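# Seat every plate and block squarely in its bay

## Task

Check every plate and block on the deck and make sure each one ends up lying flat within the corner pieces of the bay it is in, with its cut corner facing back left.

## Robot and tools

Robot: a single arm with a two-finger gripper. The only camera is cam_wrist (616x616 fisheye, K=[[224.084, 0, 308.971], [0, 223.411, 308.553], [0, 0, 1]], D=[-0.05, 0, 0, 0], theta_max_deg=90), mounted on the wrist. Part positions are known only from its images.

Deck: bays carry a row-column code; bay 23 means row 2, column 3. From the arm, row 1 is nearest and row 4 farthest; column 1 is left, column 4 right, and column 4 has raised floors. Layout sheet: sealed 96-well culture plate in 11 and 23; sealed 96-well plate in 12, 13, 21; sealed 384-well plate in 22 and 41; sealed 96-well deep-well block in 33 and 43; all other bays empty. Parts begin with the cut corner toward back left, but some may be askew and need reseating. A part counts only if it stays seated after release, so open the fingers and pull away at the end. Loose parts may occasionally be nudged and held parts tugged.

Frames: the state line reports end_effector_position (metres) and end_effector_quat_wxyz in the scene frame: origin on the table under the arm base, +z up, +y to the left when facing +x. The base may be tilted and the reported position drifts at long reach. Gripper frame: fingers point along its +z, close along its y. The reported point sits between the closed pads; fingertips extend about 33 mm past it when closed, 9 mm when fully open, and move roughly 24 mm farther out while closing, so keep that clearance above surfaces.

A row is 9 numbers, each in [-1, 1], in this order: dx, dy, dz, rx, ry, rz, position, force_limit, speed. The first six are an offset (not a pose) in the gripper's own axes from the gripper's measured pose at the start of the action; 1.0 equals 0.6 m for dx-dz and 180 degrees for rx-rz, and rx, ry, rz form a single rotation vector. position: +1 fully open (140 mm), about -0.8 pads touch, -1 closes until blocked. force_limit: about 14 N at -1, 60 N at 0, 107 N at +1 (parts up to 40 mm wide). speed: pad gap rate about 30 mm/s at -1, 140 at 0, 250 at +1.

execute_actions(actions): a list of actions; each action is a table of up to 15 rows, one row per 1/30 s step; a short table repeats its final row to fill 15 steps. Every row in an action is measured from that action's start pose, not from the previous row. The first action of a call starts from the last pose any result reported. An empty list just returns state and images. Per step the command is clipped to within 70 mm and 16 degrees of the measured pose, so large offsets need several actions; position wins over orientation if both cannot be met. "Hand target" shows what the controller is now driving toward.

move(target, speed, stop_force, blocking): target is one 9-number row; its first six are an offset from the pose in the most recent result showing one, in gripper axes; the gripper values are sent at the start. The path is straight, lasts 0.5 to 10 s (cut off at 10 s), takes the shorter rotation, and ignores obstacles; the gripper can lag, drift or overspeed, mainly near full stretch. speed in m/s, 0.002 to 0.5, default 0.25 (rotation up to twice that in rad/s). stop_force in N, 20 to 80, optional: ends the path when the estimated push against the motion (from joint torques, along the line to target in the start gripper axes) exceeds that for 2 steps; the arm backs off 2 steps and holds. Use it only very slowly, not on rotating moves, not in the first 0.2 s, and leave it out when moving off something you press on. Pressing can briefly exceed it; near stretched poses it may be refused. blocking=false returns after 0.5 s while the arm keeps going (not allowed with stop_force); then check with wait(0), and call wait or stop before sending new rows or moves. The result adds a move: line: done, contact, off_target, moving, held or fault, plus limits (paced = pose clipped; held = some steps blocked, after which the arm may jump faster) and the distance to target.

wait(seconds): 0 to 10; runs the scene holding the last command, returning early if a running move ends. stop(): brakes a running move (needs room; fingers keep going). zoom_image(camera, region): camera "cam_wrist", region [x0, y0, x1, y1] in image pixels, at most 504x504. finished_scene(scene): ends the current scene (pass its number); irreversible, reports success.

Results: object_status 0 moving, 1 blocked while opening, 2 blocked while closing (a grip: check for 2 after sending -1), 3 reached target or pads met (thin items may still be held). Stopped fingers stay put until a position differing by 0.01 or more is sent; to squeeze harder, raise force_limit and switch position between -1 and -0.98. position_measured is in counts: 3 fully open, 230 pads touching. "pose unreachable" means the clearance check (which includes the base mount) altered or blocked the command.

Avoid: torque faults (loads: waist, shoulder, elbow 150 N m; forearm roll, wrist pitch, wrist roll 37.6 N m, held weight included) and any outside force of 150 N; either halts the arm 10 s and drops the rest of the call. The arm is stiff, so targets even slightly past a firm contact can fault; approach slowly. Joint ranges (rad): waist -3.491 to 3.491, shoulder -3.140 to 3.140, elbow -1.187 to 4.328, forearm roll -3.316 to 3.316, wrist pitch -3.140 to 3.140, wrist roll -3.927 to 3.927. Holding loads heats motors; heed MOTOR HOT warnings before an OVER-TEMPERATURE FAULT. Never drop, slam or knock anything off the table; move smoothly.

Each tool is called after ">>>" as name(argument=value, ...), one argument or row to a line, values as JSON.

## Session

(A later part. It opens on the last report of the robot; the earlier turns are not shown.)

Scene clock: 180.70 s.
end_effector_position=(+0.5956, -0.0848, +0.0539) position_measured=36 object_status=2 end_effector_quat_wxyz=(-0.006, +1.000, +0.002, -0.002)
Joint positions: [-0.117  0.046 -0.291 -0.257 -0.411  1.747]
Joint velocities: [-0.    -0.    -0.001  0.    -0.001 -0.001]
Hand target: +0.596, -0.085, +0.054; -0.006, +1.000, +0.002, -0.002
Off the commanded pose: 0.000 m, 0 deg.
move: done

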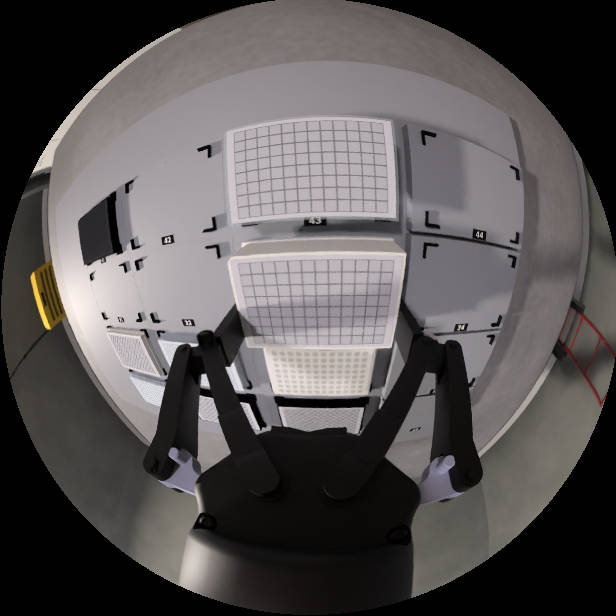

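>>> move(
  target=[0,0,0.035,0,0,0,-1,0,0],
  speed=0.004,
  stop_force=20,
)

>>> zoom_image(
  camera="cam_wrist",
  region=[180, 200, 480, 400],
)

Scene clock: 189.30 s.
end_effector_position=(+0.5957, -0.0846, +0.0420) position_measured=36 object_status=2 end_effector_quat_wxyz=(-0.006, +1.000, +0.002, -0.002)
Joint positions: [-0.115  0.074 -0.279 -0.262 -0.394  1.752]
Joint velocities: [-0.    -0.002 -0.002 -0.     0.     0.   ]
Hand target: +0.596, -0.085, +0.042; -0.006, +1.000, +0.002, -0.002
Off the commanded pose: 0.009 m, 0 deg.
move: contact

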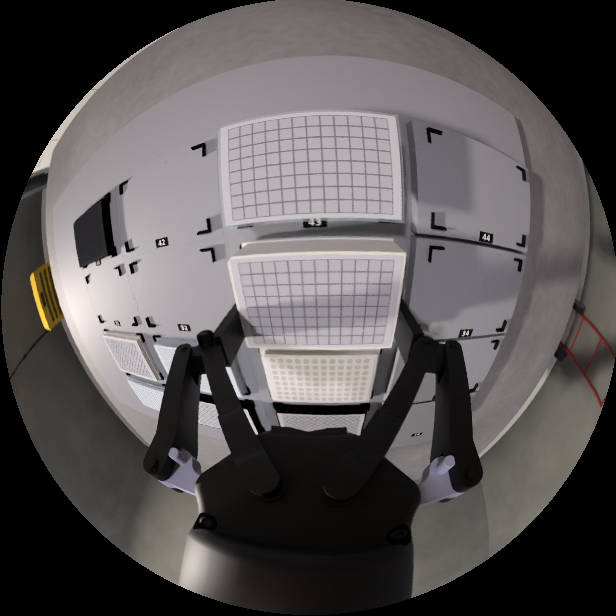

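Region (180, 200, 480, 400) of cam_wrist's 616x616 image, scaled by 1.680, with more detail than that image has.

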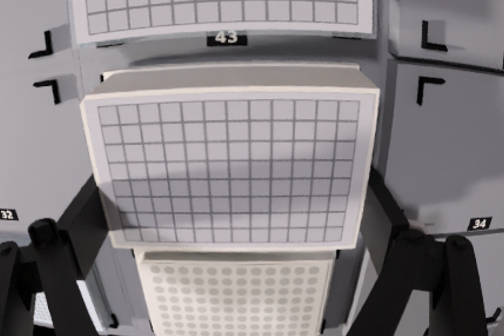

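>>> move(
  target=[0,0,-0.008,0,0,0,-1,0,0],
  speed=0.02,
)

>>> move(
  target=[-0.015,0,0,0,0,0,-1,0,0],
  speed=0.02,
)

>>> move(
  target=[0,0,0.035,0,0,0,-1,0,0],
  speed=0.004,
  stop_force=20,
)

>>> zoom_image(
  camera="cam_wrist",
  region=[180, 200, 480, 400],
)

Scene clock: 196.47 s.
end_effector_position=(+0.5957, -0.0846, +0.0468) position_measured=36 object_status=2 end_effector_quat_wxyz=(-0.006, +1.000, +0.002, -0.002)
Joint positions: [-0.116  0.063 -0.284 -0.26  -0.401  1.75 ]
Joint velocities: [-0.    -0.    -0.001 -0.    -0.     0.   ]
Hand target: +0.596, -0.085, +0.047; -0.006, +1.000, +0.002, -0.002
Off the commanded pose: 0.000 m, 0 deg.
move: done

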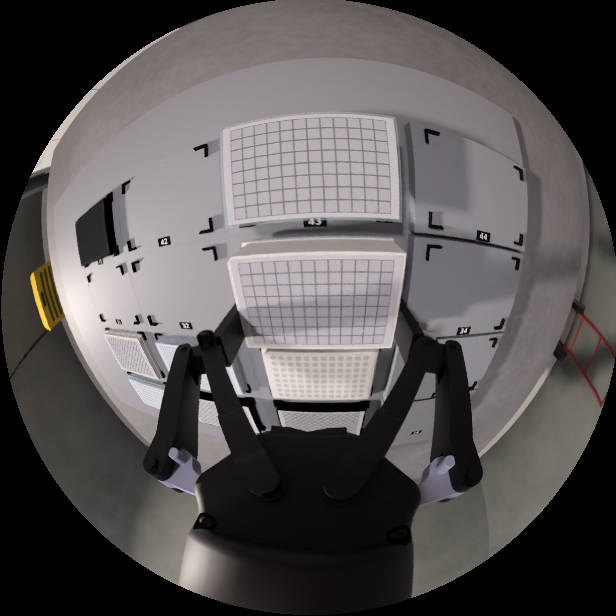

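Scene clock: 197.17 s.
end_effector_position=(+0.5867, -0.0847, +0.0469) position_measured=36 object_status=2 end_effector_quat_wxyz=(-0.006, +1.000, +0.002, -0.002)
Joint positions: [-0.115  0.055 -0.306 -0.268 -0.387  1.759]
Joint velocities: [-0.     0.    -0.002  0.    -0.001 -0.   ]
Hand target: +0.587, -0.085, +0.047; -0.006, +1.000, +0.002, -0.002
Off the commanded pose: 0.000 m, 0 deg.
move: done

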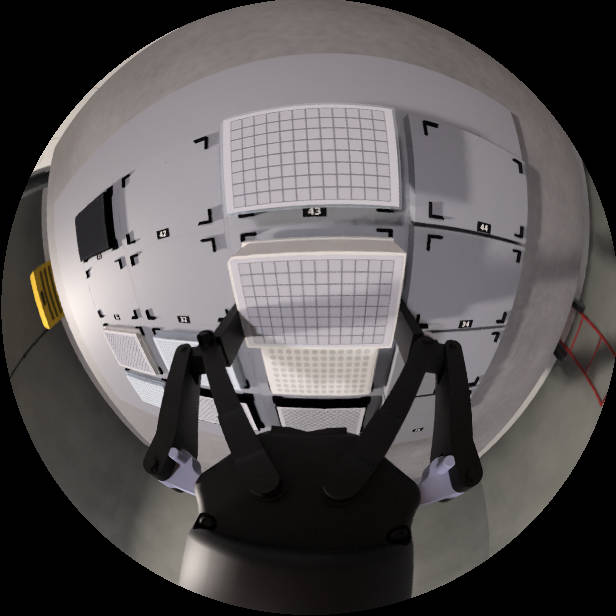

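Scene clock: 198.33 s.
end_effector_position=(+0.5869, -0.0846, +0.0434) position_measured=36 object_status=2 end_effector_quat_wxyz=(-0.006, +1.000, +0.002, -0.002)
Joint positions: [-0.114  0.064 -0.302 -0.27  -0.381  1.761]
Joint velocities: [-0.    -0.002 -0.002  0.    -0.001 -0.   ]
Hand target: +0.587, -0.085, +0.044; -0.006, +1.000, +0.002, -0.002
Off the commanded pose: 0.018 m, 0 deg.
move: contact

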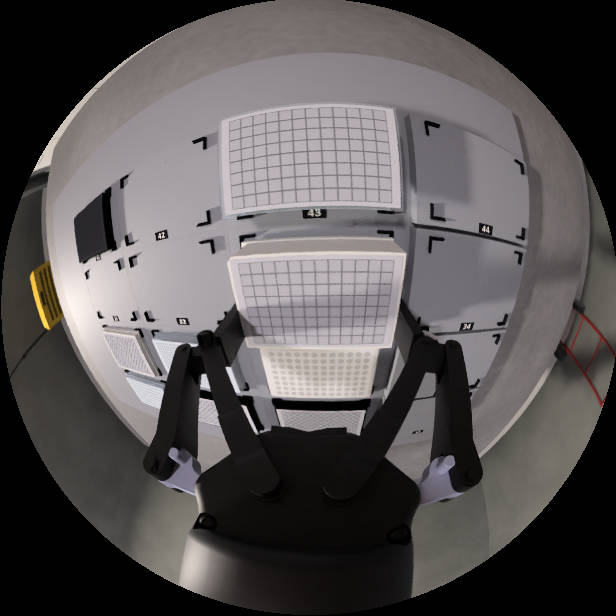

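Region (180, 200, 480, 400) of cam_wrist's 616x616 image, scaled by 1.680, with more detail than that image has.

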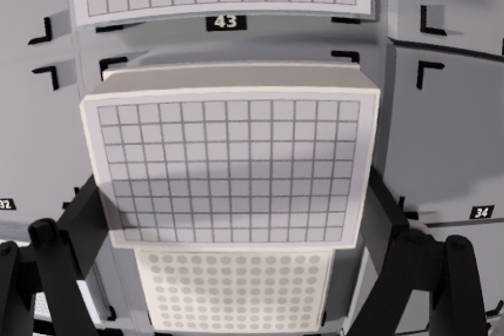

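>>> move(
  target=[0,0,-0.008,0,0,0,-1,0,0],
  speed=0.02,
)

>>> move(
  target=[0.007,0,0,0,0,0,-1,0,0],
  speed=0.02,
)

>>> move(
  target=[0,0,0.035,0,0,0,-1,0,0],
  speed=0.004,
  stop_force=20,
)

>>> zoom_image(
  camera="cam_wrist",
  region=[180, 200, 480, 400],
)

Scene clock: 204.60 s.
end_effector_position=(+0.5869, -0.0847, +0.0482) position_measured=36 object_status=2 end_effector_quat_wxyz=(-0.006, +1.000, +0.002, -0.002)
Joint positions: [-0.115  0.052 -0.307 -0.268 -0.388  1.758]
Joint velocities: [-0.    -0.    -0.     0.001  0.001 -0.   ]
Hand target: +0.587, -0.085, +0.048; -0.006, +1.000, +0.002, -0.002
Off the commanded pose: 0.000 m, 0 deg.
move: done

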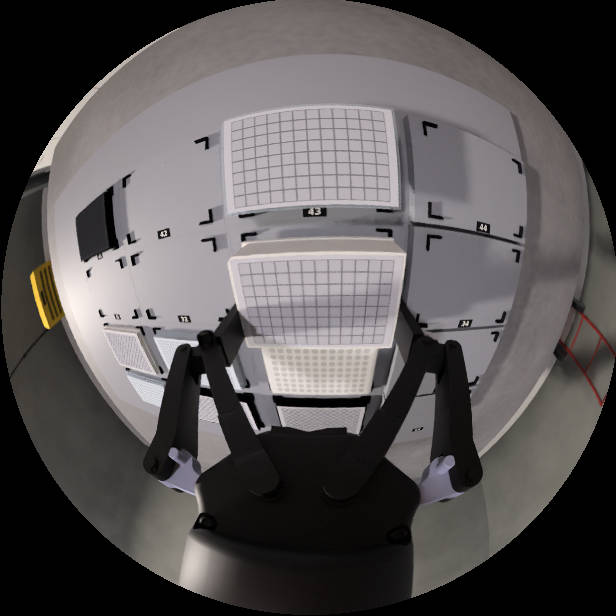

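Scene clock: 205.30 s.
end_effector_position=(+0.5911, -0.0846, +0.0482) position_measured=36 object_status=2 end_effector_quat_wxyz=(-0.006, +1.000, +0.002, -0.002)
Joint positions: [-0.115  0.055 -0.297 -0.264 -0.395  1.754]
Joint velocities: [ 0.     0.    -0.    -0.     0.001 -0.   ]
Hand target: +0.591, -0.085, +0.048; -0.006, +1.000, +0.002, -0.002
Off the commanded pose: 0.000 m, 0 deg.
move: done

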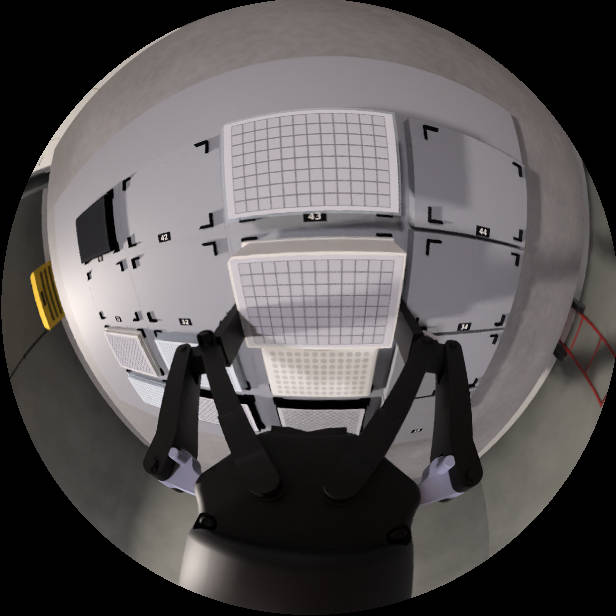

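Scene clock: 207.17 s.
end_effector_position=(+0.5913, -0.0845, +0.0419) position_measured=36 object_status=2 end_effector_quat_wxyz=(-0.006, +1.000, +0.002, -0.001)
Joint positions: [-0.114  0.07  -0.291 -0.267 -0.386  1.757]
Joint velocities: [-0.    -0.002 -0.001 -0.     0.     0.   ]
Hand target: +0.591, -0.085, +0.042; -0.006, +1.000, +0.002, -0.002
Off the commanded pose: 0.015 m, 0 deg.
move: contact

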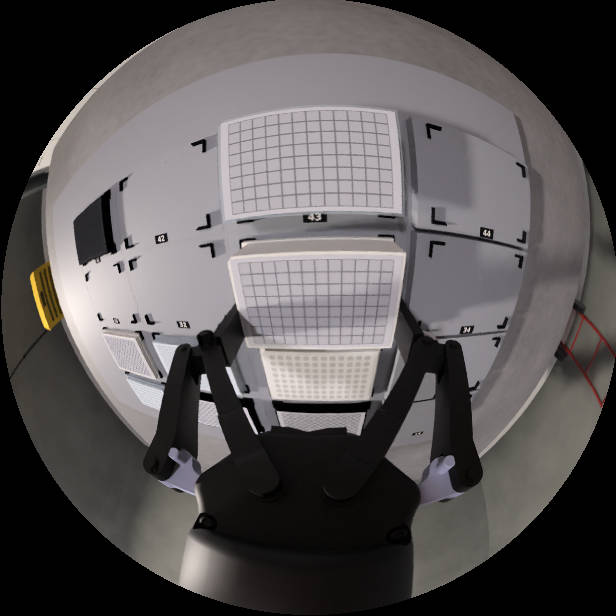

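Region (180, 200, 480, 400) of cam_wrist's 616x616 image, scaled by 1.680, with more detail than that image has.

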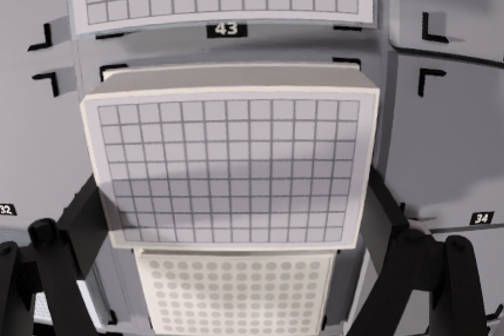

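>>> move(
  target=[0,0,-0.001,0,0,0,1,0,0],
  speed=0.02,
)

>>> move(
  target=[0,0,-0.14,0,0,0,1,0,0],
)

>>> move(
  target=[-0.2,0,0,0,0.17,0,1,0,0],
)

>>> zoom_image(
  camera="cam_wrist",
  region=[230, 130, 410, 300],
)

Scene clock: 212.10 s.
end_effector_position=(+0.5913, -0.0846, +0.0426) position_measured=3 object_status=3 end_effector_quat_wxyz=(-0.006, +1.000, +0.002, -0.001)
Joint positions: [-0.114  0.069 -0.291 -0.267 -0.387  1.757]
Joint velocities: [ 0. -0.  0.  0.  0.  0.]
Hand target: +0.591, -0.085, +0.043; -0.006, +1.000, +0.002, -0.001
Off the commanded pose: 0.000 m, 0 deg.
move: done

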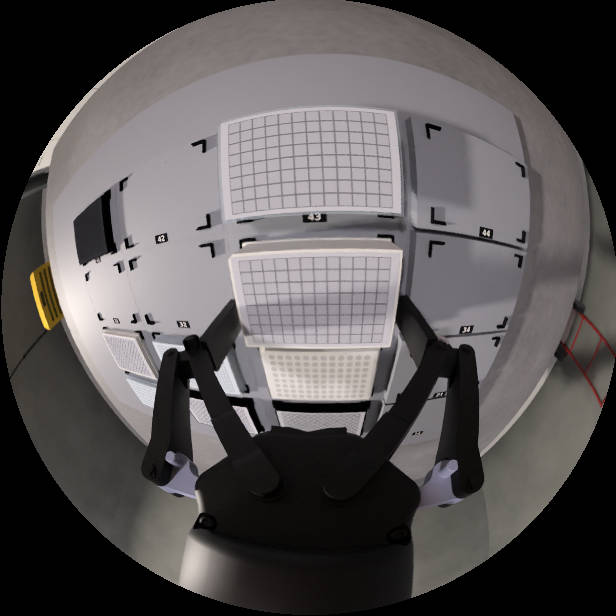

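Scene clock: 212.90 s.
end_effector_position=(+0.5916, -0.0857, +0.1267) position_measured=3 object_status=3 end_effector_quat_wxyz=(-0.006, +1.000, +0.002, -0.001)
Joint positions: [-0.135 -0.13  -0.355 -0.231 -0.522  1.723]
Joint velocities: [-0.    -0.001 -0.001 -0.    -0.     0.   ]
Hand target: +0.592, -0.086, +0.127; -0.006, +1.000, +0.002, -0.001
Off the commanded pose: 0.000 m, 0 deg.
move: done

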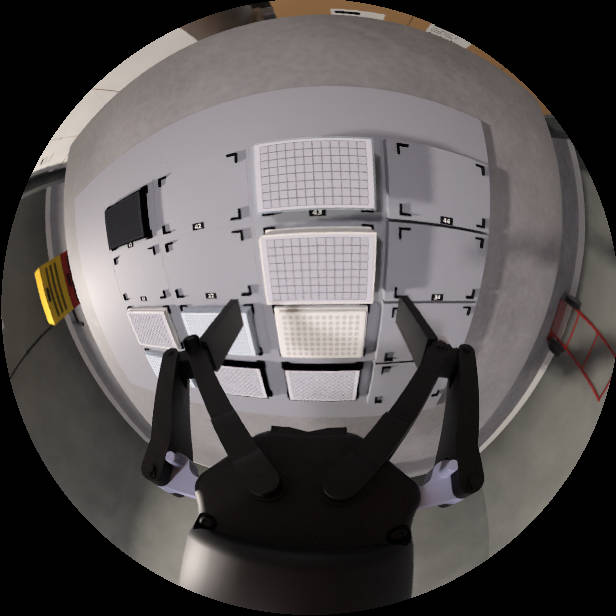

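Scene clock: 214.83 s.
end_effector_position=(+0.4715, -0.0857, +0.1269) position_measured=3 object_status=3 end_effector_quat_wxyz=(-0.007, +0.965, +0.000, +0.262)
Joint positions: [-0.009 -0.042 -1.124 -0.062  0.882  1.484]
Joint velocities: [-0.004  0.003 -0.002  0.007  0.005 -0.004]
Hand target: +0.471, -0.086, +0.127; -0.007, +0.965, +0.000, +0.262
Off the commanded pose: 0.001 m, 0 deg.
move: done

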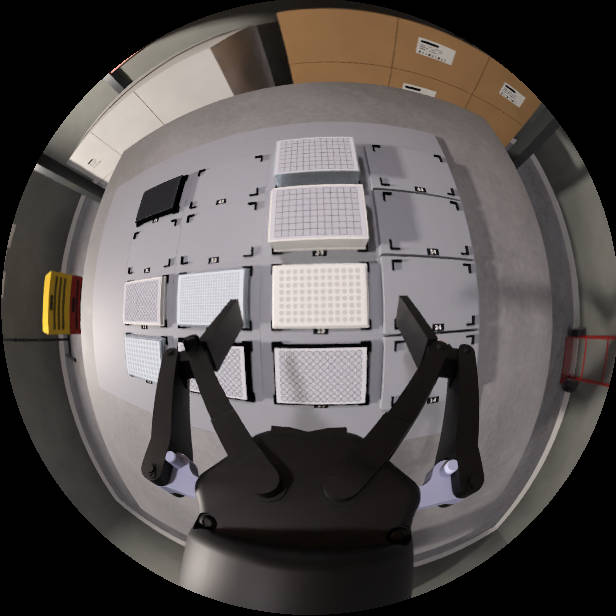

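Region (230, 130, 410, 300) of cam_wrist's 616x616 image, scaled by 2.800, with more detail than that image has.

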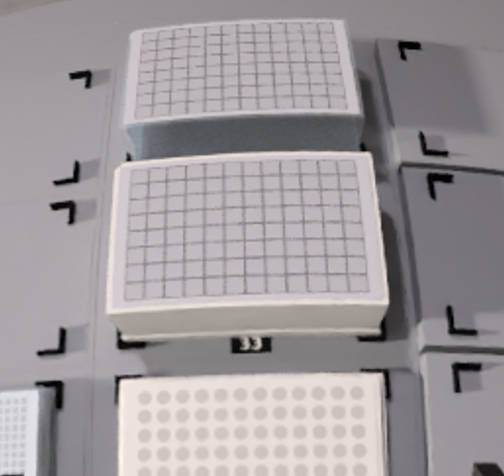

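>>> zoom_image(
  camera="cam_wrist",
  region=[250, 250, 400, 420],
)

>>> move(
  target=[0,-0.42,0,0,0,0,-1,0,0],
)

>>> zoom_image(
  camera="cam_wrist",
  region=[200, 130, 440, 420],
)

Region (250, 250, 400, 420) of cam_wrist's 616x616 image, scaled by 2.965, with more detail than that image has; it fills the left 445 columns of this view, and the rest is white.

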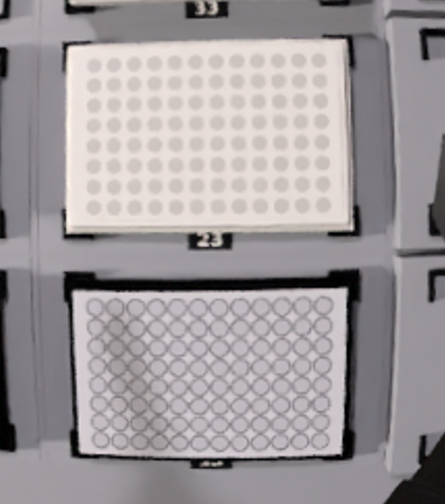

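Scene clock: 219.63 s.
end_effector_position=(+0.4700, +0.1667, +0.1303) position_measured=233 object_status=3 end_effector_quat_wxyz=(-0.008, +0.965, -0.002, +0.262)
Joint positions: [ 0.732 -0.123 -0.751 -1.233  0.829  2.344]
Joint velocities: [-0.002  0.     0.001 -0.002  0.001  0.003]
Hand target: +0.470, +0.167, +0.130; -0.008, +0.965, -0.002, +0.262
Off the commanded pose: 0.001 m, 0 deg.
move: done

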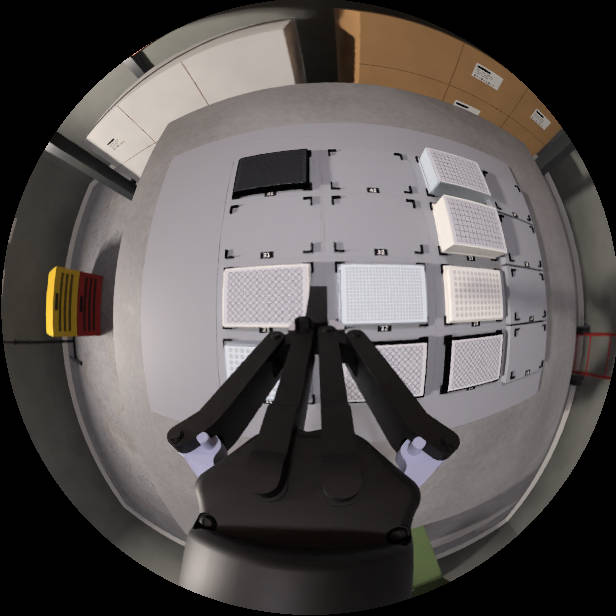

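Region (200, 130, 440, 420) of cam_wrist's 616x616 image, scaled by 1.738, with more detail than that image has; it fills the left 417 columns of this view, and the rest is white.

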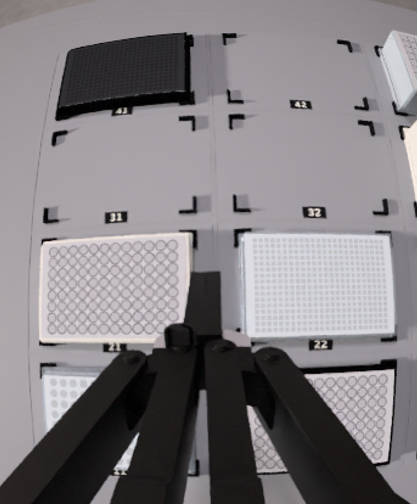

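>>> zoom_image(
  camera="cam_wrist",
  region=[210, 250, 320, 345],
)

>>> zoom_image(
  camera="cam_wrist",
  region=[325, 250, 445, 410],
)

Region (210, 250, 320, 345) of cam_wrist's 616x616 image, scaled by 4.582, with more detail than that image has; it fills the top 435 rows of this view, and the rest is white.

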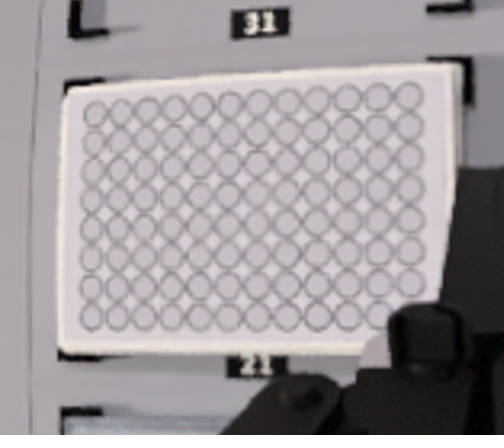

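Region (325, 250, 445, 410) of cam_wrist's 616x616 image, scaled by 3.150, with more detail than that image has; it fills the left 378 columns of this view, and the rest is white.

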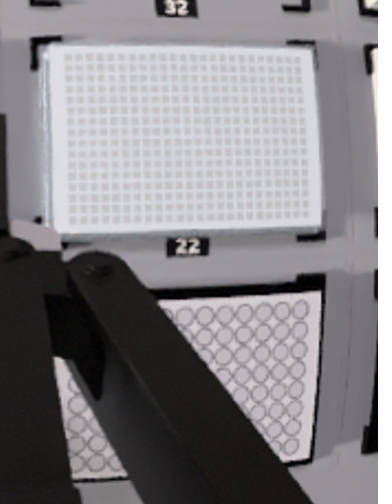

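>>> move(
  target=[0,0,0,0,-0.17,0,1,0,0],
)

>>> move(
  target=[0.045,0.148,0.12,0,0,0,1,0,0],
)

Scene clock: 232.27 s.
end_effector_position=(+0.4700, +0.1665, +0.1302) position_measured=3 object_status=3 end_effector_quat_wxyz=(+0.058, +0.997, -0.012, +0.048)
Joint positions: [ 0.13  -0.267 -0.572 -2.556  0.425  3.926]
Joint velocities: [ 0.002  0.002  0.003 -0.001  0.007  0.   ]
Hand target: +0.470, +0.167, +0.130; +0.058, +0.997, -0.013, +0.048
Off the commanded pose: 0.000 m, 10 deg.
joint sent to its limit — the command would take joint 6 (wrist roll) past its upper limit, so that joint was sent only as far as its limit.
move: off_target

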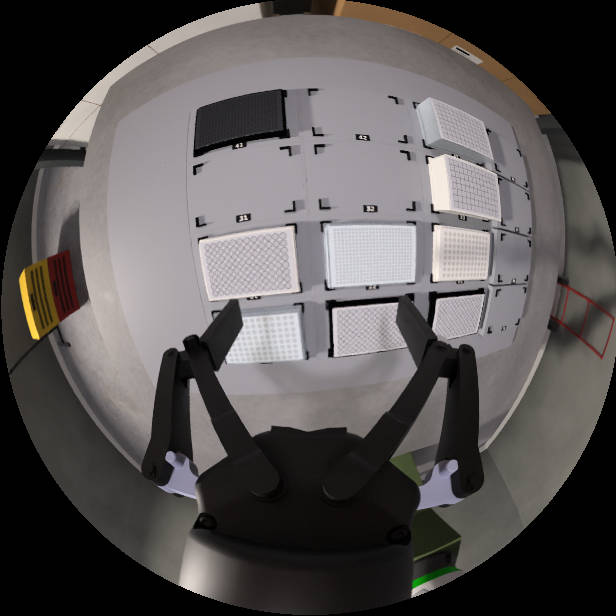

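Scene clock: 233.17 s.
end_effector_position=(+0.5006, +0.0698, +0.0712) position_measured=3 object_status=3 end_effector_quat_wxyz=(+0.094, +0.992, -0.016, +0.079)
Joint positions: [-0.091 -0.128 -0.555 -2.454  0.212  3.926]
Joint velocities: [-0.002  0.    -0.002  0.001 -0.005  0.   ]
Hand target: +0.501, +0.070, +0.071; +0.094, +0.992, -0.016, +0.079
Off the commanded pose: 0.001 m, 6 deg.
joint sent to its limit — the command would take joint 6 (wrist roll) past its upper limit, so that joint was sent only as far as its limit.
move: off_target

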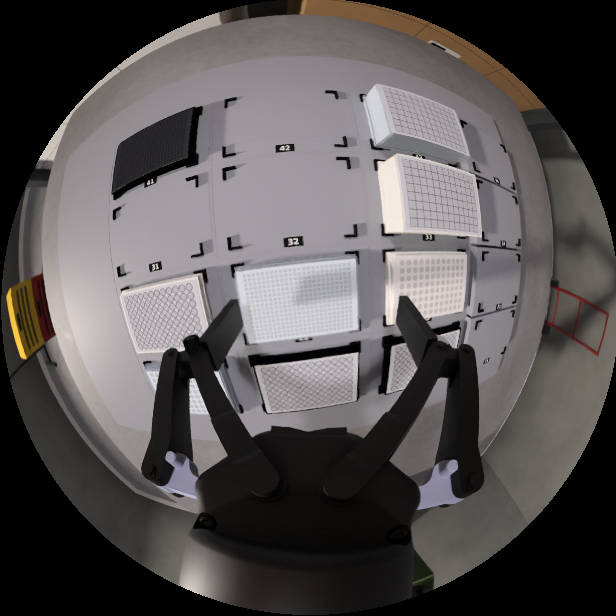

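>>> move(
  target=[0,0.27,-0.15,0,0.2,0,1,0,0],
)

Scene clock: 238.20 s.
end_effector_position=(+0.4789, -0.0727, +0.1895) position_measured=3 object_status=3 end_effector_quat_wxyz=(+0.068, +0.944, -0.004, +0.323)
Joint positions: [-0.911 -0.336 -1.005 -2.14  -0.858  3.926]
Joint velocities: [-0.006  0.007  0.002  0.003 -0.01  -0.   ]
Hand target: +0.479, -0.073, +0.190; +0.068, +0.944, -0.005, +0.323
Off the commanded pose: 0.001 m, 8 deg.
joint sent to its limit — the command would take joint 6 (wrist roll) past its upper limit, so that joint was sent only as far as its limit.
move: off_target

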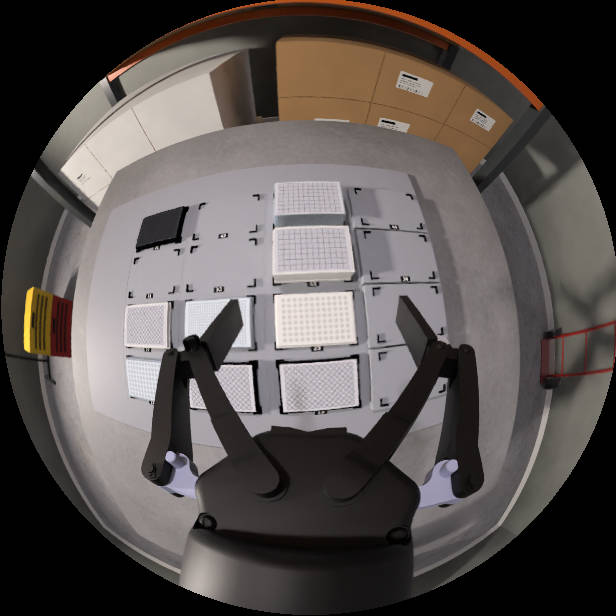

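>>> move(
  target=[0,0,0,0,0,-0.5,1,0,0],
)

>>> move(
  target=[0,0,0,0,0,-0.46,1,0,0],
)

Scene clock: 246.00 s.
end_effector_position=(+0.4809, -0.0693, +0.1907) position_measured=3 object_status=3 end_effector_quat_wxyz=(+0.262, +0.709, +0.628, +0.188)
Joint positions: [ 0.247 -0.429 -1.066 -0.787  0.683  3.58 ]
Joint velocities: [-0.    -0.    -0.001  0.    -0.    -0.   ]
Hand target: +0.481, -0.069, +0.191; +0.262, +0.709, +0.628, +0.188
Off the commanded pose: 0.004 m, 6 deg.
move: held; limits=held; held on 11 of 104 steps, including the last
pose unreachable: on one or more control steps of this call, first in action 0 (counted from 0), an arm could not follow its commanded pose, so it was not sent that pose on those steps. On the call's last step it was still not sent that pose. It may still have moved: this result reports where it is.
cause: the commanded pose would bring two parts of the arm too close to each other (joints 2 (shoulder) to 5 (wrist pitch) lie between them).

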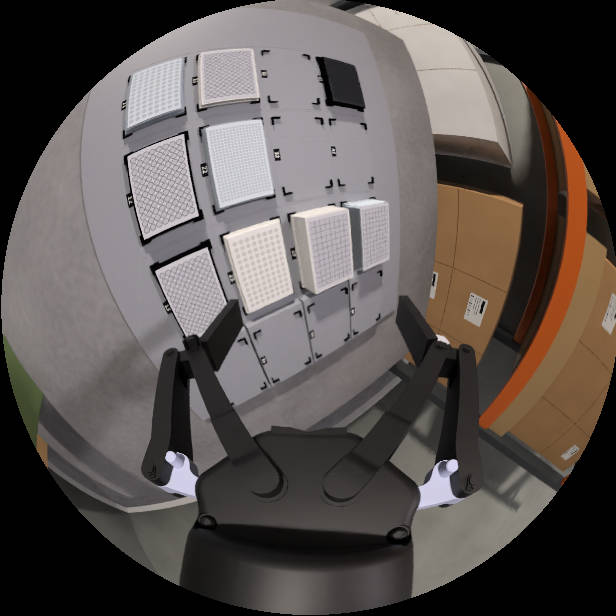

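Scene clock: 249.20 s.
end_effector_position=(+0.4809, -0.0693, +0.1907) position_measured=3 object_status=3 end_effector_quat_wxyz=(+0.268, +0.684, +0.654, +0.181)
Joint positions: [ 0.248 -0.425 -1.071 -0.772  0.691  3.638]
Joint velocities: [ 0. -0. -0. -0.  0.  0.]
Hand target: +0.481, -0.069, +0.191; +0.268, +0.684, +0.654, +0.181
Off the commanded pose: 0.000 m, 79 deg; orientation clipped at the last step of the last action.
move: held; limits=paced,held; held on 79 of 96 steps, including the last
pose unreachable: on one or more control steps of this call, first in action 0 (counted from 0), an arm could not follow its commanded pose, so it was not sent that pose on those steps. On the call's last step it was still not sent that pose. It may still have moved: this result reports where it is.
cause: the commanded pose would bring two parts of the arm too close to each other (joints 2 (shoulder) to 5 (wrist pitch) lie between them).

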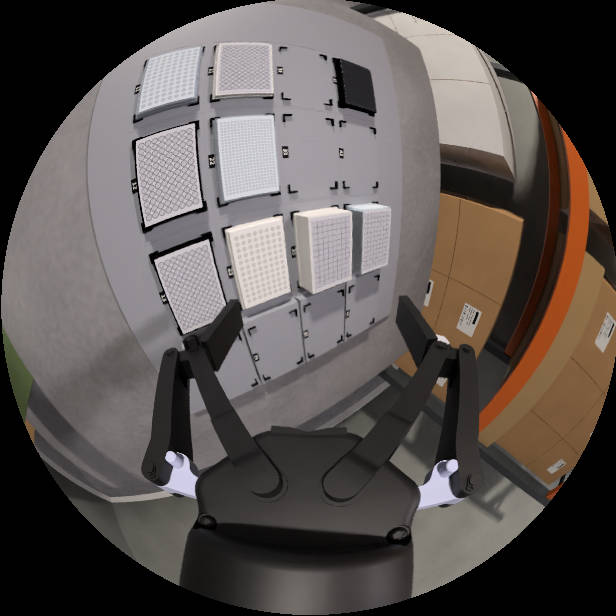

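>>> move(
  target=[0,0.15,-0.05,0,0,0.48,1,0,0],
)

Scene clock: 260.60 s.
end_effector_position=(+0.5352, -0.0661, +0.2690) position_measured=3 object_status=3 end_effector_quat_wxyz=(+0.071, +0.945, +0.011, +0.320)
Joint positions: [-0.241 -0.786 -0.867 -1.285 -0.03   2.827]
Joint velocities: [-0.191  0.015  0.042 -0.173 -0.2    0.176]
Hand target: +0.535, -0.066, +0.269; +0.070, +0.945, +0.010, +0.319
Off the commanded pose: 0.001 m, 1 deg.
move: done; limits=paced

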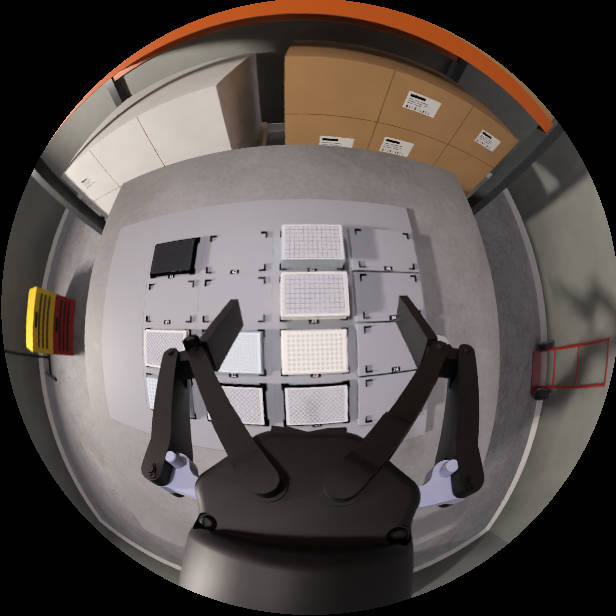

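>>> move(
  target=[0.1,0,0,0,-0.207,0.045,1,0,0],
  speed=0.15,
)

Scene clock: 268.73 s.
end_effector_position=(+0.5829, -0.0621, +0.3049) position_measured=3 object_status=3 end_effector_quat_wxyz=(+0.048, +0.996, -0.079, +0.006)
Joint positions: [ 0.082 -0.598 -0.525  0.21  -0.83   1.071]
Joint velocities: [ 0.003 -0.002 -0.002  0.005 -0.    -0.006]
Hand target: +0.583, -0.062, +0.305; +0.048, +0.996, -0.079, +0.006
Off the commanded pose: 0.000 m, 0 deg.
move: done

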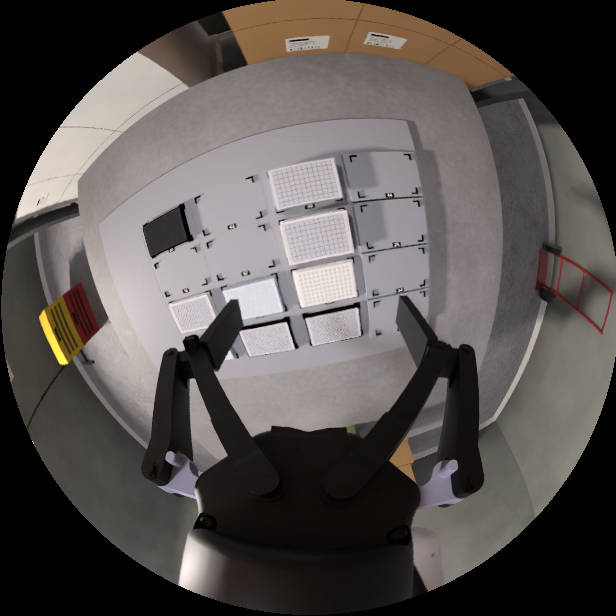

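>>> move(
  target=[0,0,0,0.035,0,-0.05,1,0,0],
)

Scene clock: 273.33 s.
end_effector_position=(+0.5829, -0.0622, +0.3049) position_measured=3 object_status=3 end_effector_quat_wxyz=(-0.006, +1.000, +0.000, +0.007)
Joint positions: [-0.094 -0.555 -0.42  -0.111 -0.855  1.564]
Joint velocities: [-0.007  0.003  0.004 -0.01  -0.002  0.01 ]
Hand target: +0.583, -0.062, +0.305; -0.006, +1.000, +0.000, +0.007
Off the commanded pose: 0.000 m, 0 deg.
move: done

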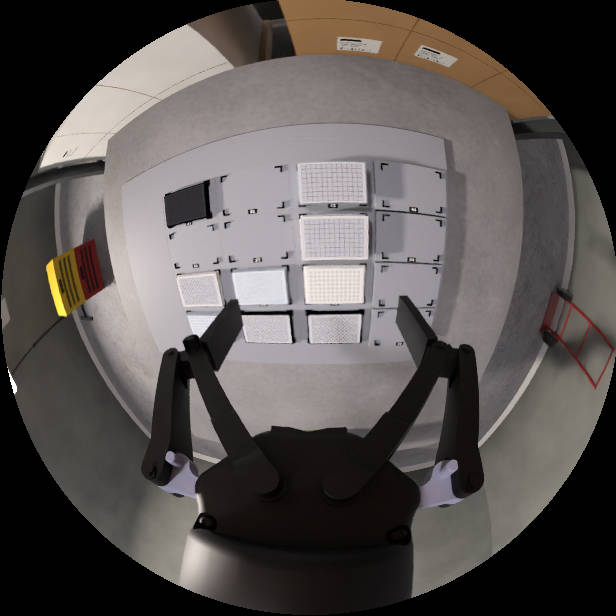

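Target x .49, y .076, z .06.

>>> move(
  target=[-0.15,-0.23,0.41,0,0,0,1,0,0],
)

>>> zoom_image(
  camera="cam_wrist",
  region=[200, 200, 440, 400],
)

Scene clock: 277.77 s.
end_effector_position=(+0.4958, +0.0796, +0.0595) position_measured=3 object_status=3 end_effector_quat_wxyz=(-0.017, +0.999, +0.001, -0.030)
Joint positions: [ 0.138 -0.105 -0.863  1.13  -0.059  0.206]
Joint velocities: [-0.113 -0.002 -0.046  0.445  0.059 -0.37 ]
Hand target: +0.496, +0.080, +0.060; -0.016, +0.999, +0.001, -0.029
Off the commanded pose: 0.001 m, 4 deg.
move: off_target

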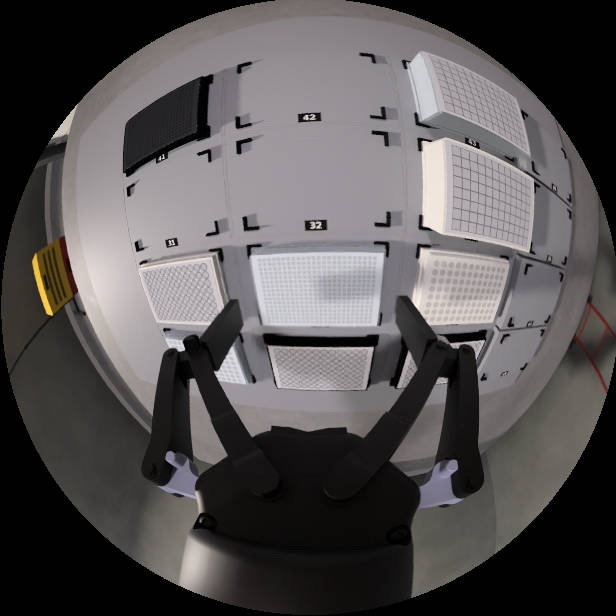

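Region (200, 200, 440, 400) of cam_wrist's 616x616 image, scaled by 2.100, with more detail than that image has.

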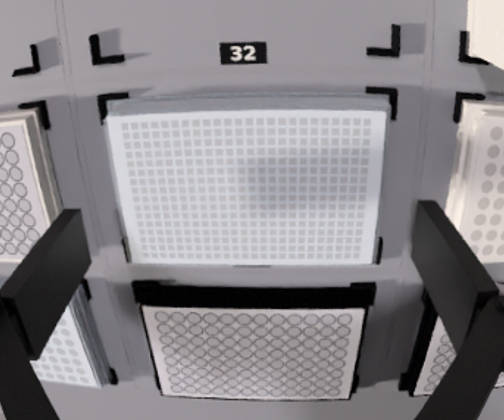

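>>> move(
  target=[0,0,-0.2,0,-0.05,0,1,0,0],
  speed=0.15,
)

>>> move(
  target=[0.2,0.15,0,0,0,0,1,0,0],
)

>>> zoom_image(
  camera="cam_wrist",
  region=[120, 150, 460, 340],
)

Scene clock: 287.80 s.
end_effector_position=(+0.5031, +0.0754, +0.1794) position_measured=3 object_status=3 end_effector_quat_wxyz=(-0.017, +0.994, +0.002, -0.108)
Joint positions: [ 0.355 -0.349 -0.57   0.214 -0.741  0.993]
Joint velocities: [-0.002  0.001  0.002 -0.004 -0.002  0.005]
Hand target: +0.503, +0.075, +0.179; -0.017, +0.994, +0.002, -0.108
Off the commanded pose: 0.000 m, 0 deg.
move: done

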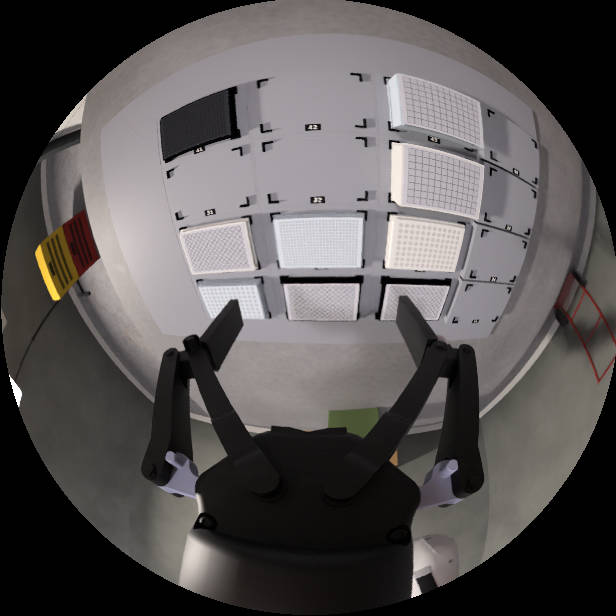

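Scene clock: 288.83 s.
end_effector_position=(+0.6205, -0.0139, +0.1505) position_measured=3 object_status=3 end_effector_quat_wxyz=(-0.016, +0.994, +0.003, -0.108)
Joint positions: [ 0.013 -0.069 -0.124 -0.072 -0.884  1.475]
Joint velocities: [-0.002  0.002  0.003 -0.002 -0.002  0.002]
Hand target: +0.620, -0.014, +0.150; -0.016, +0.994, +0.003, -0.108
Off the commanded pose: 0.000 m, 0 deg.
move: done

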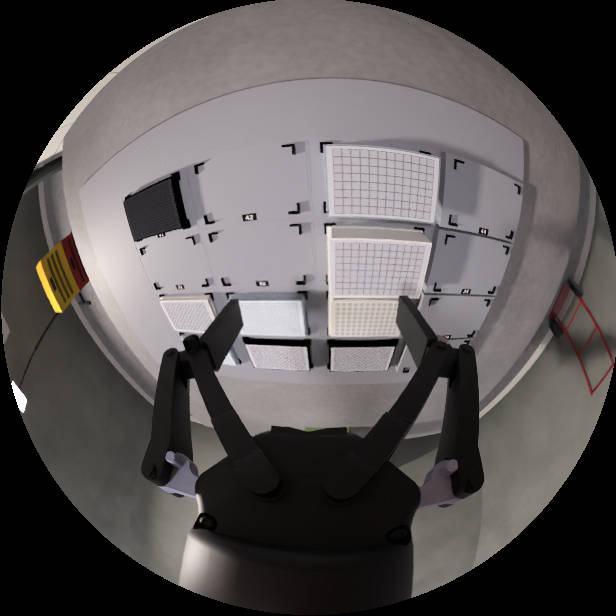

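Region (120, 150, 460, 340) of cam_wrist's 616x616 image, scaled by 1.482, with more detail than that image has; it fills the top 282 rows of this view, and the rest is white.

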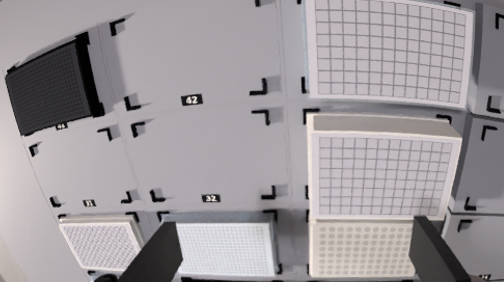

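>>> finished_scene(
  scene=1,
)

The scene is finished: the task was done.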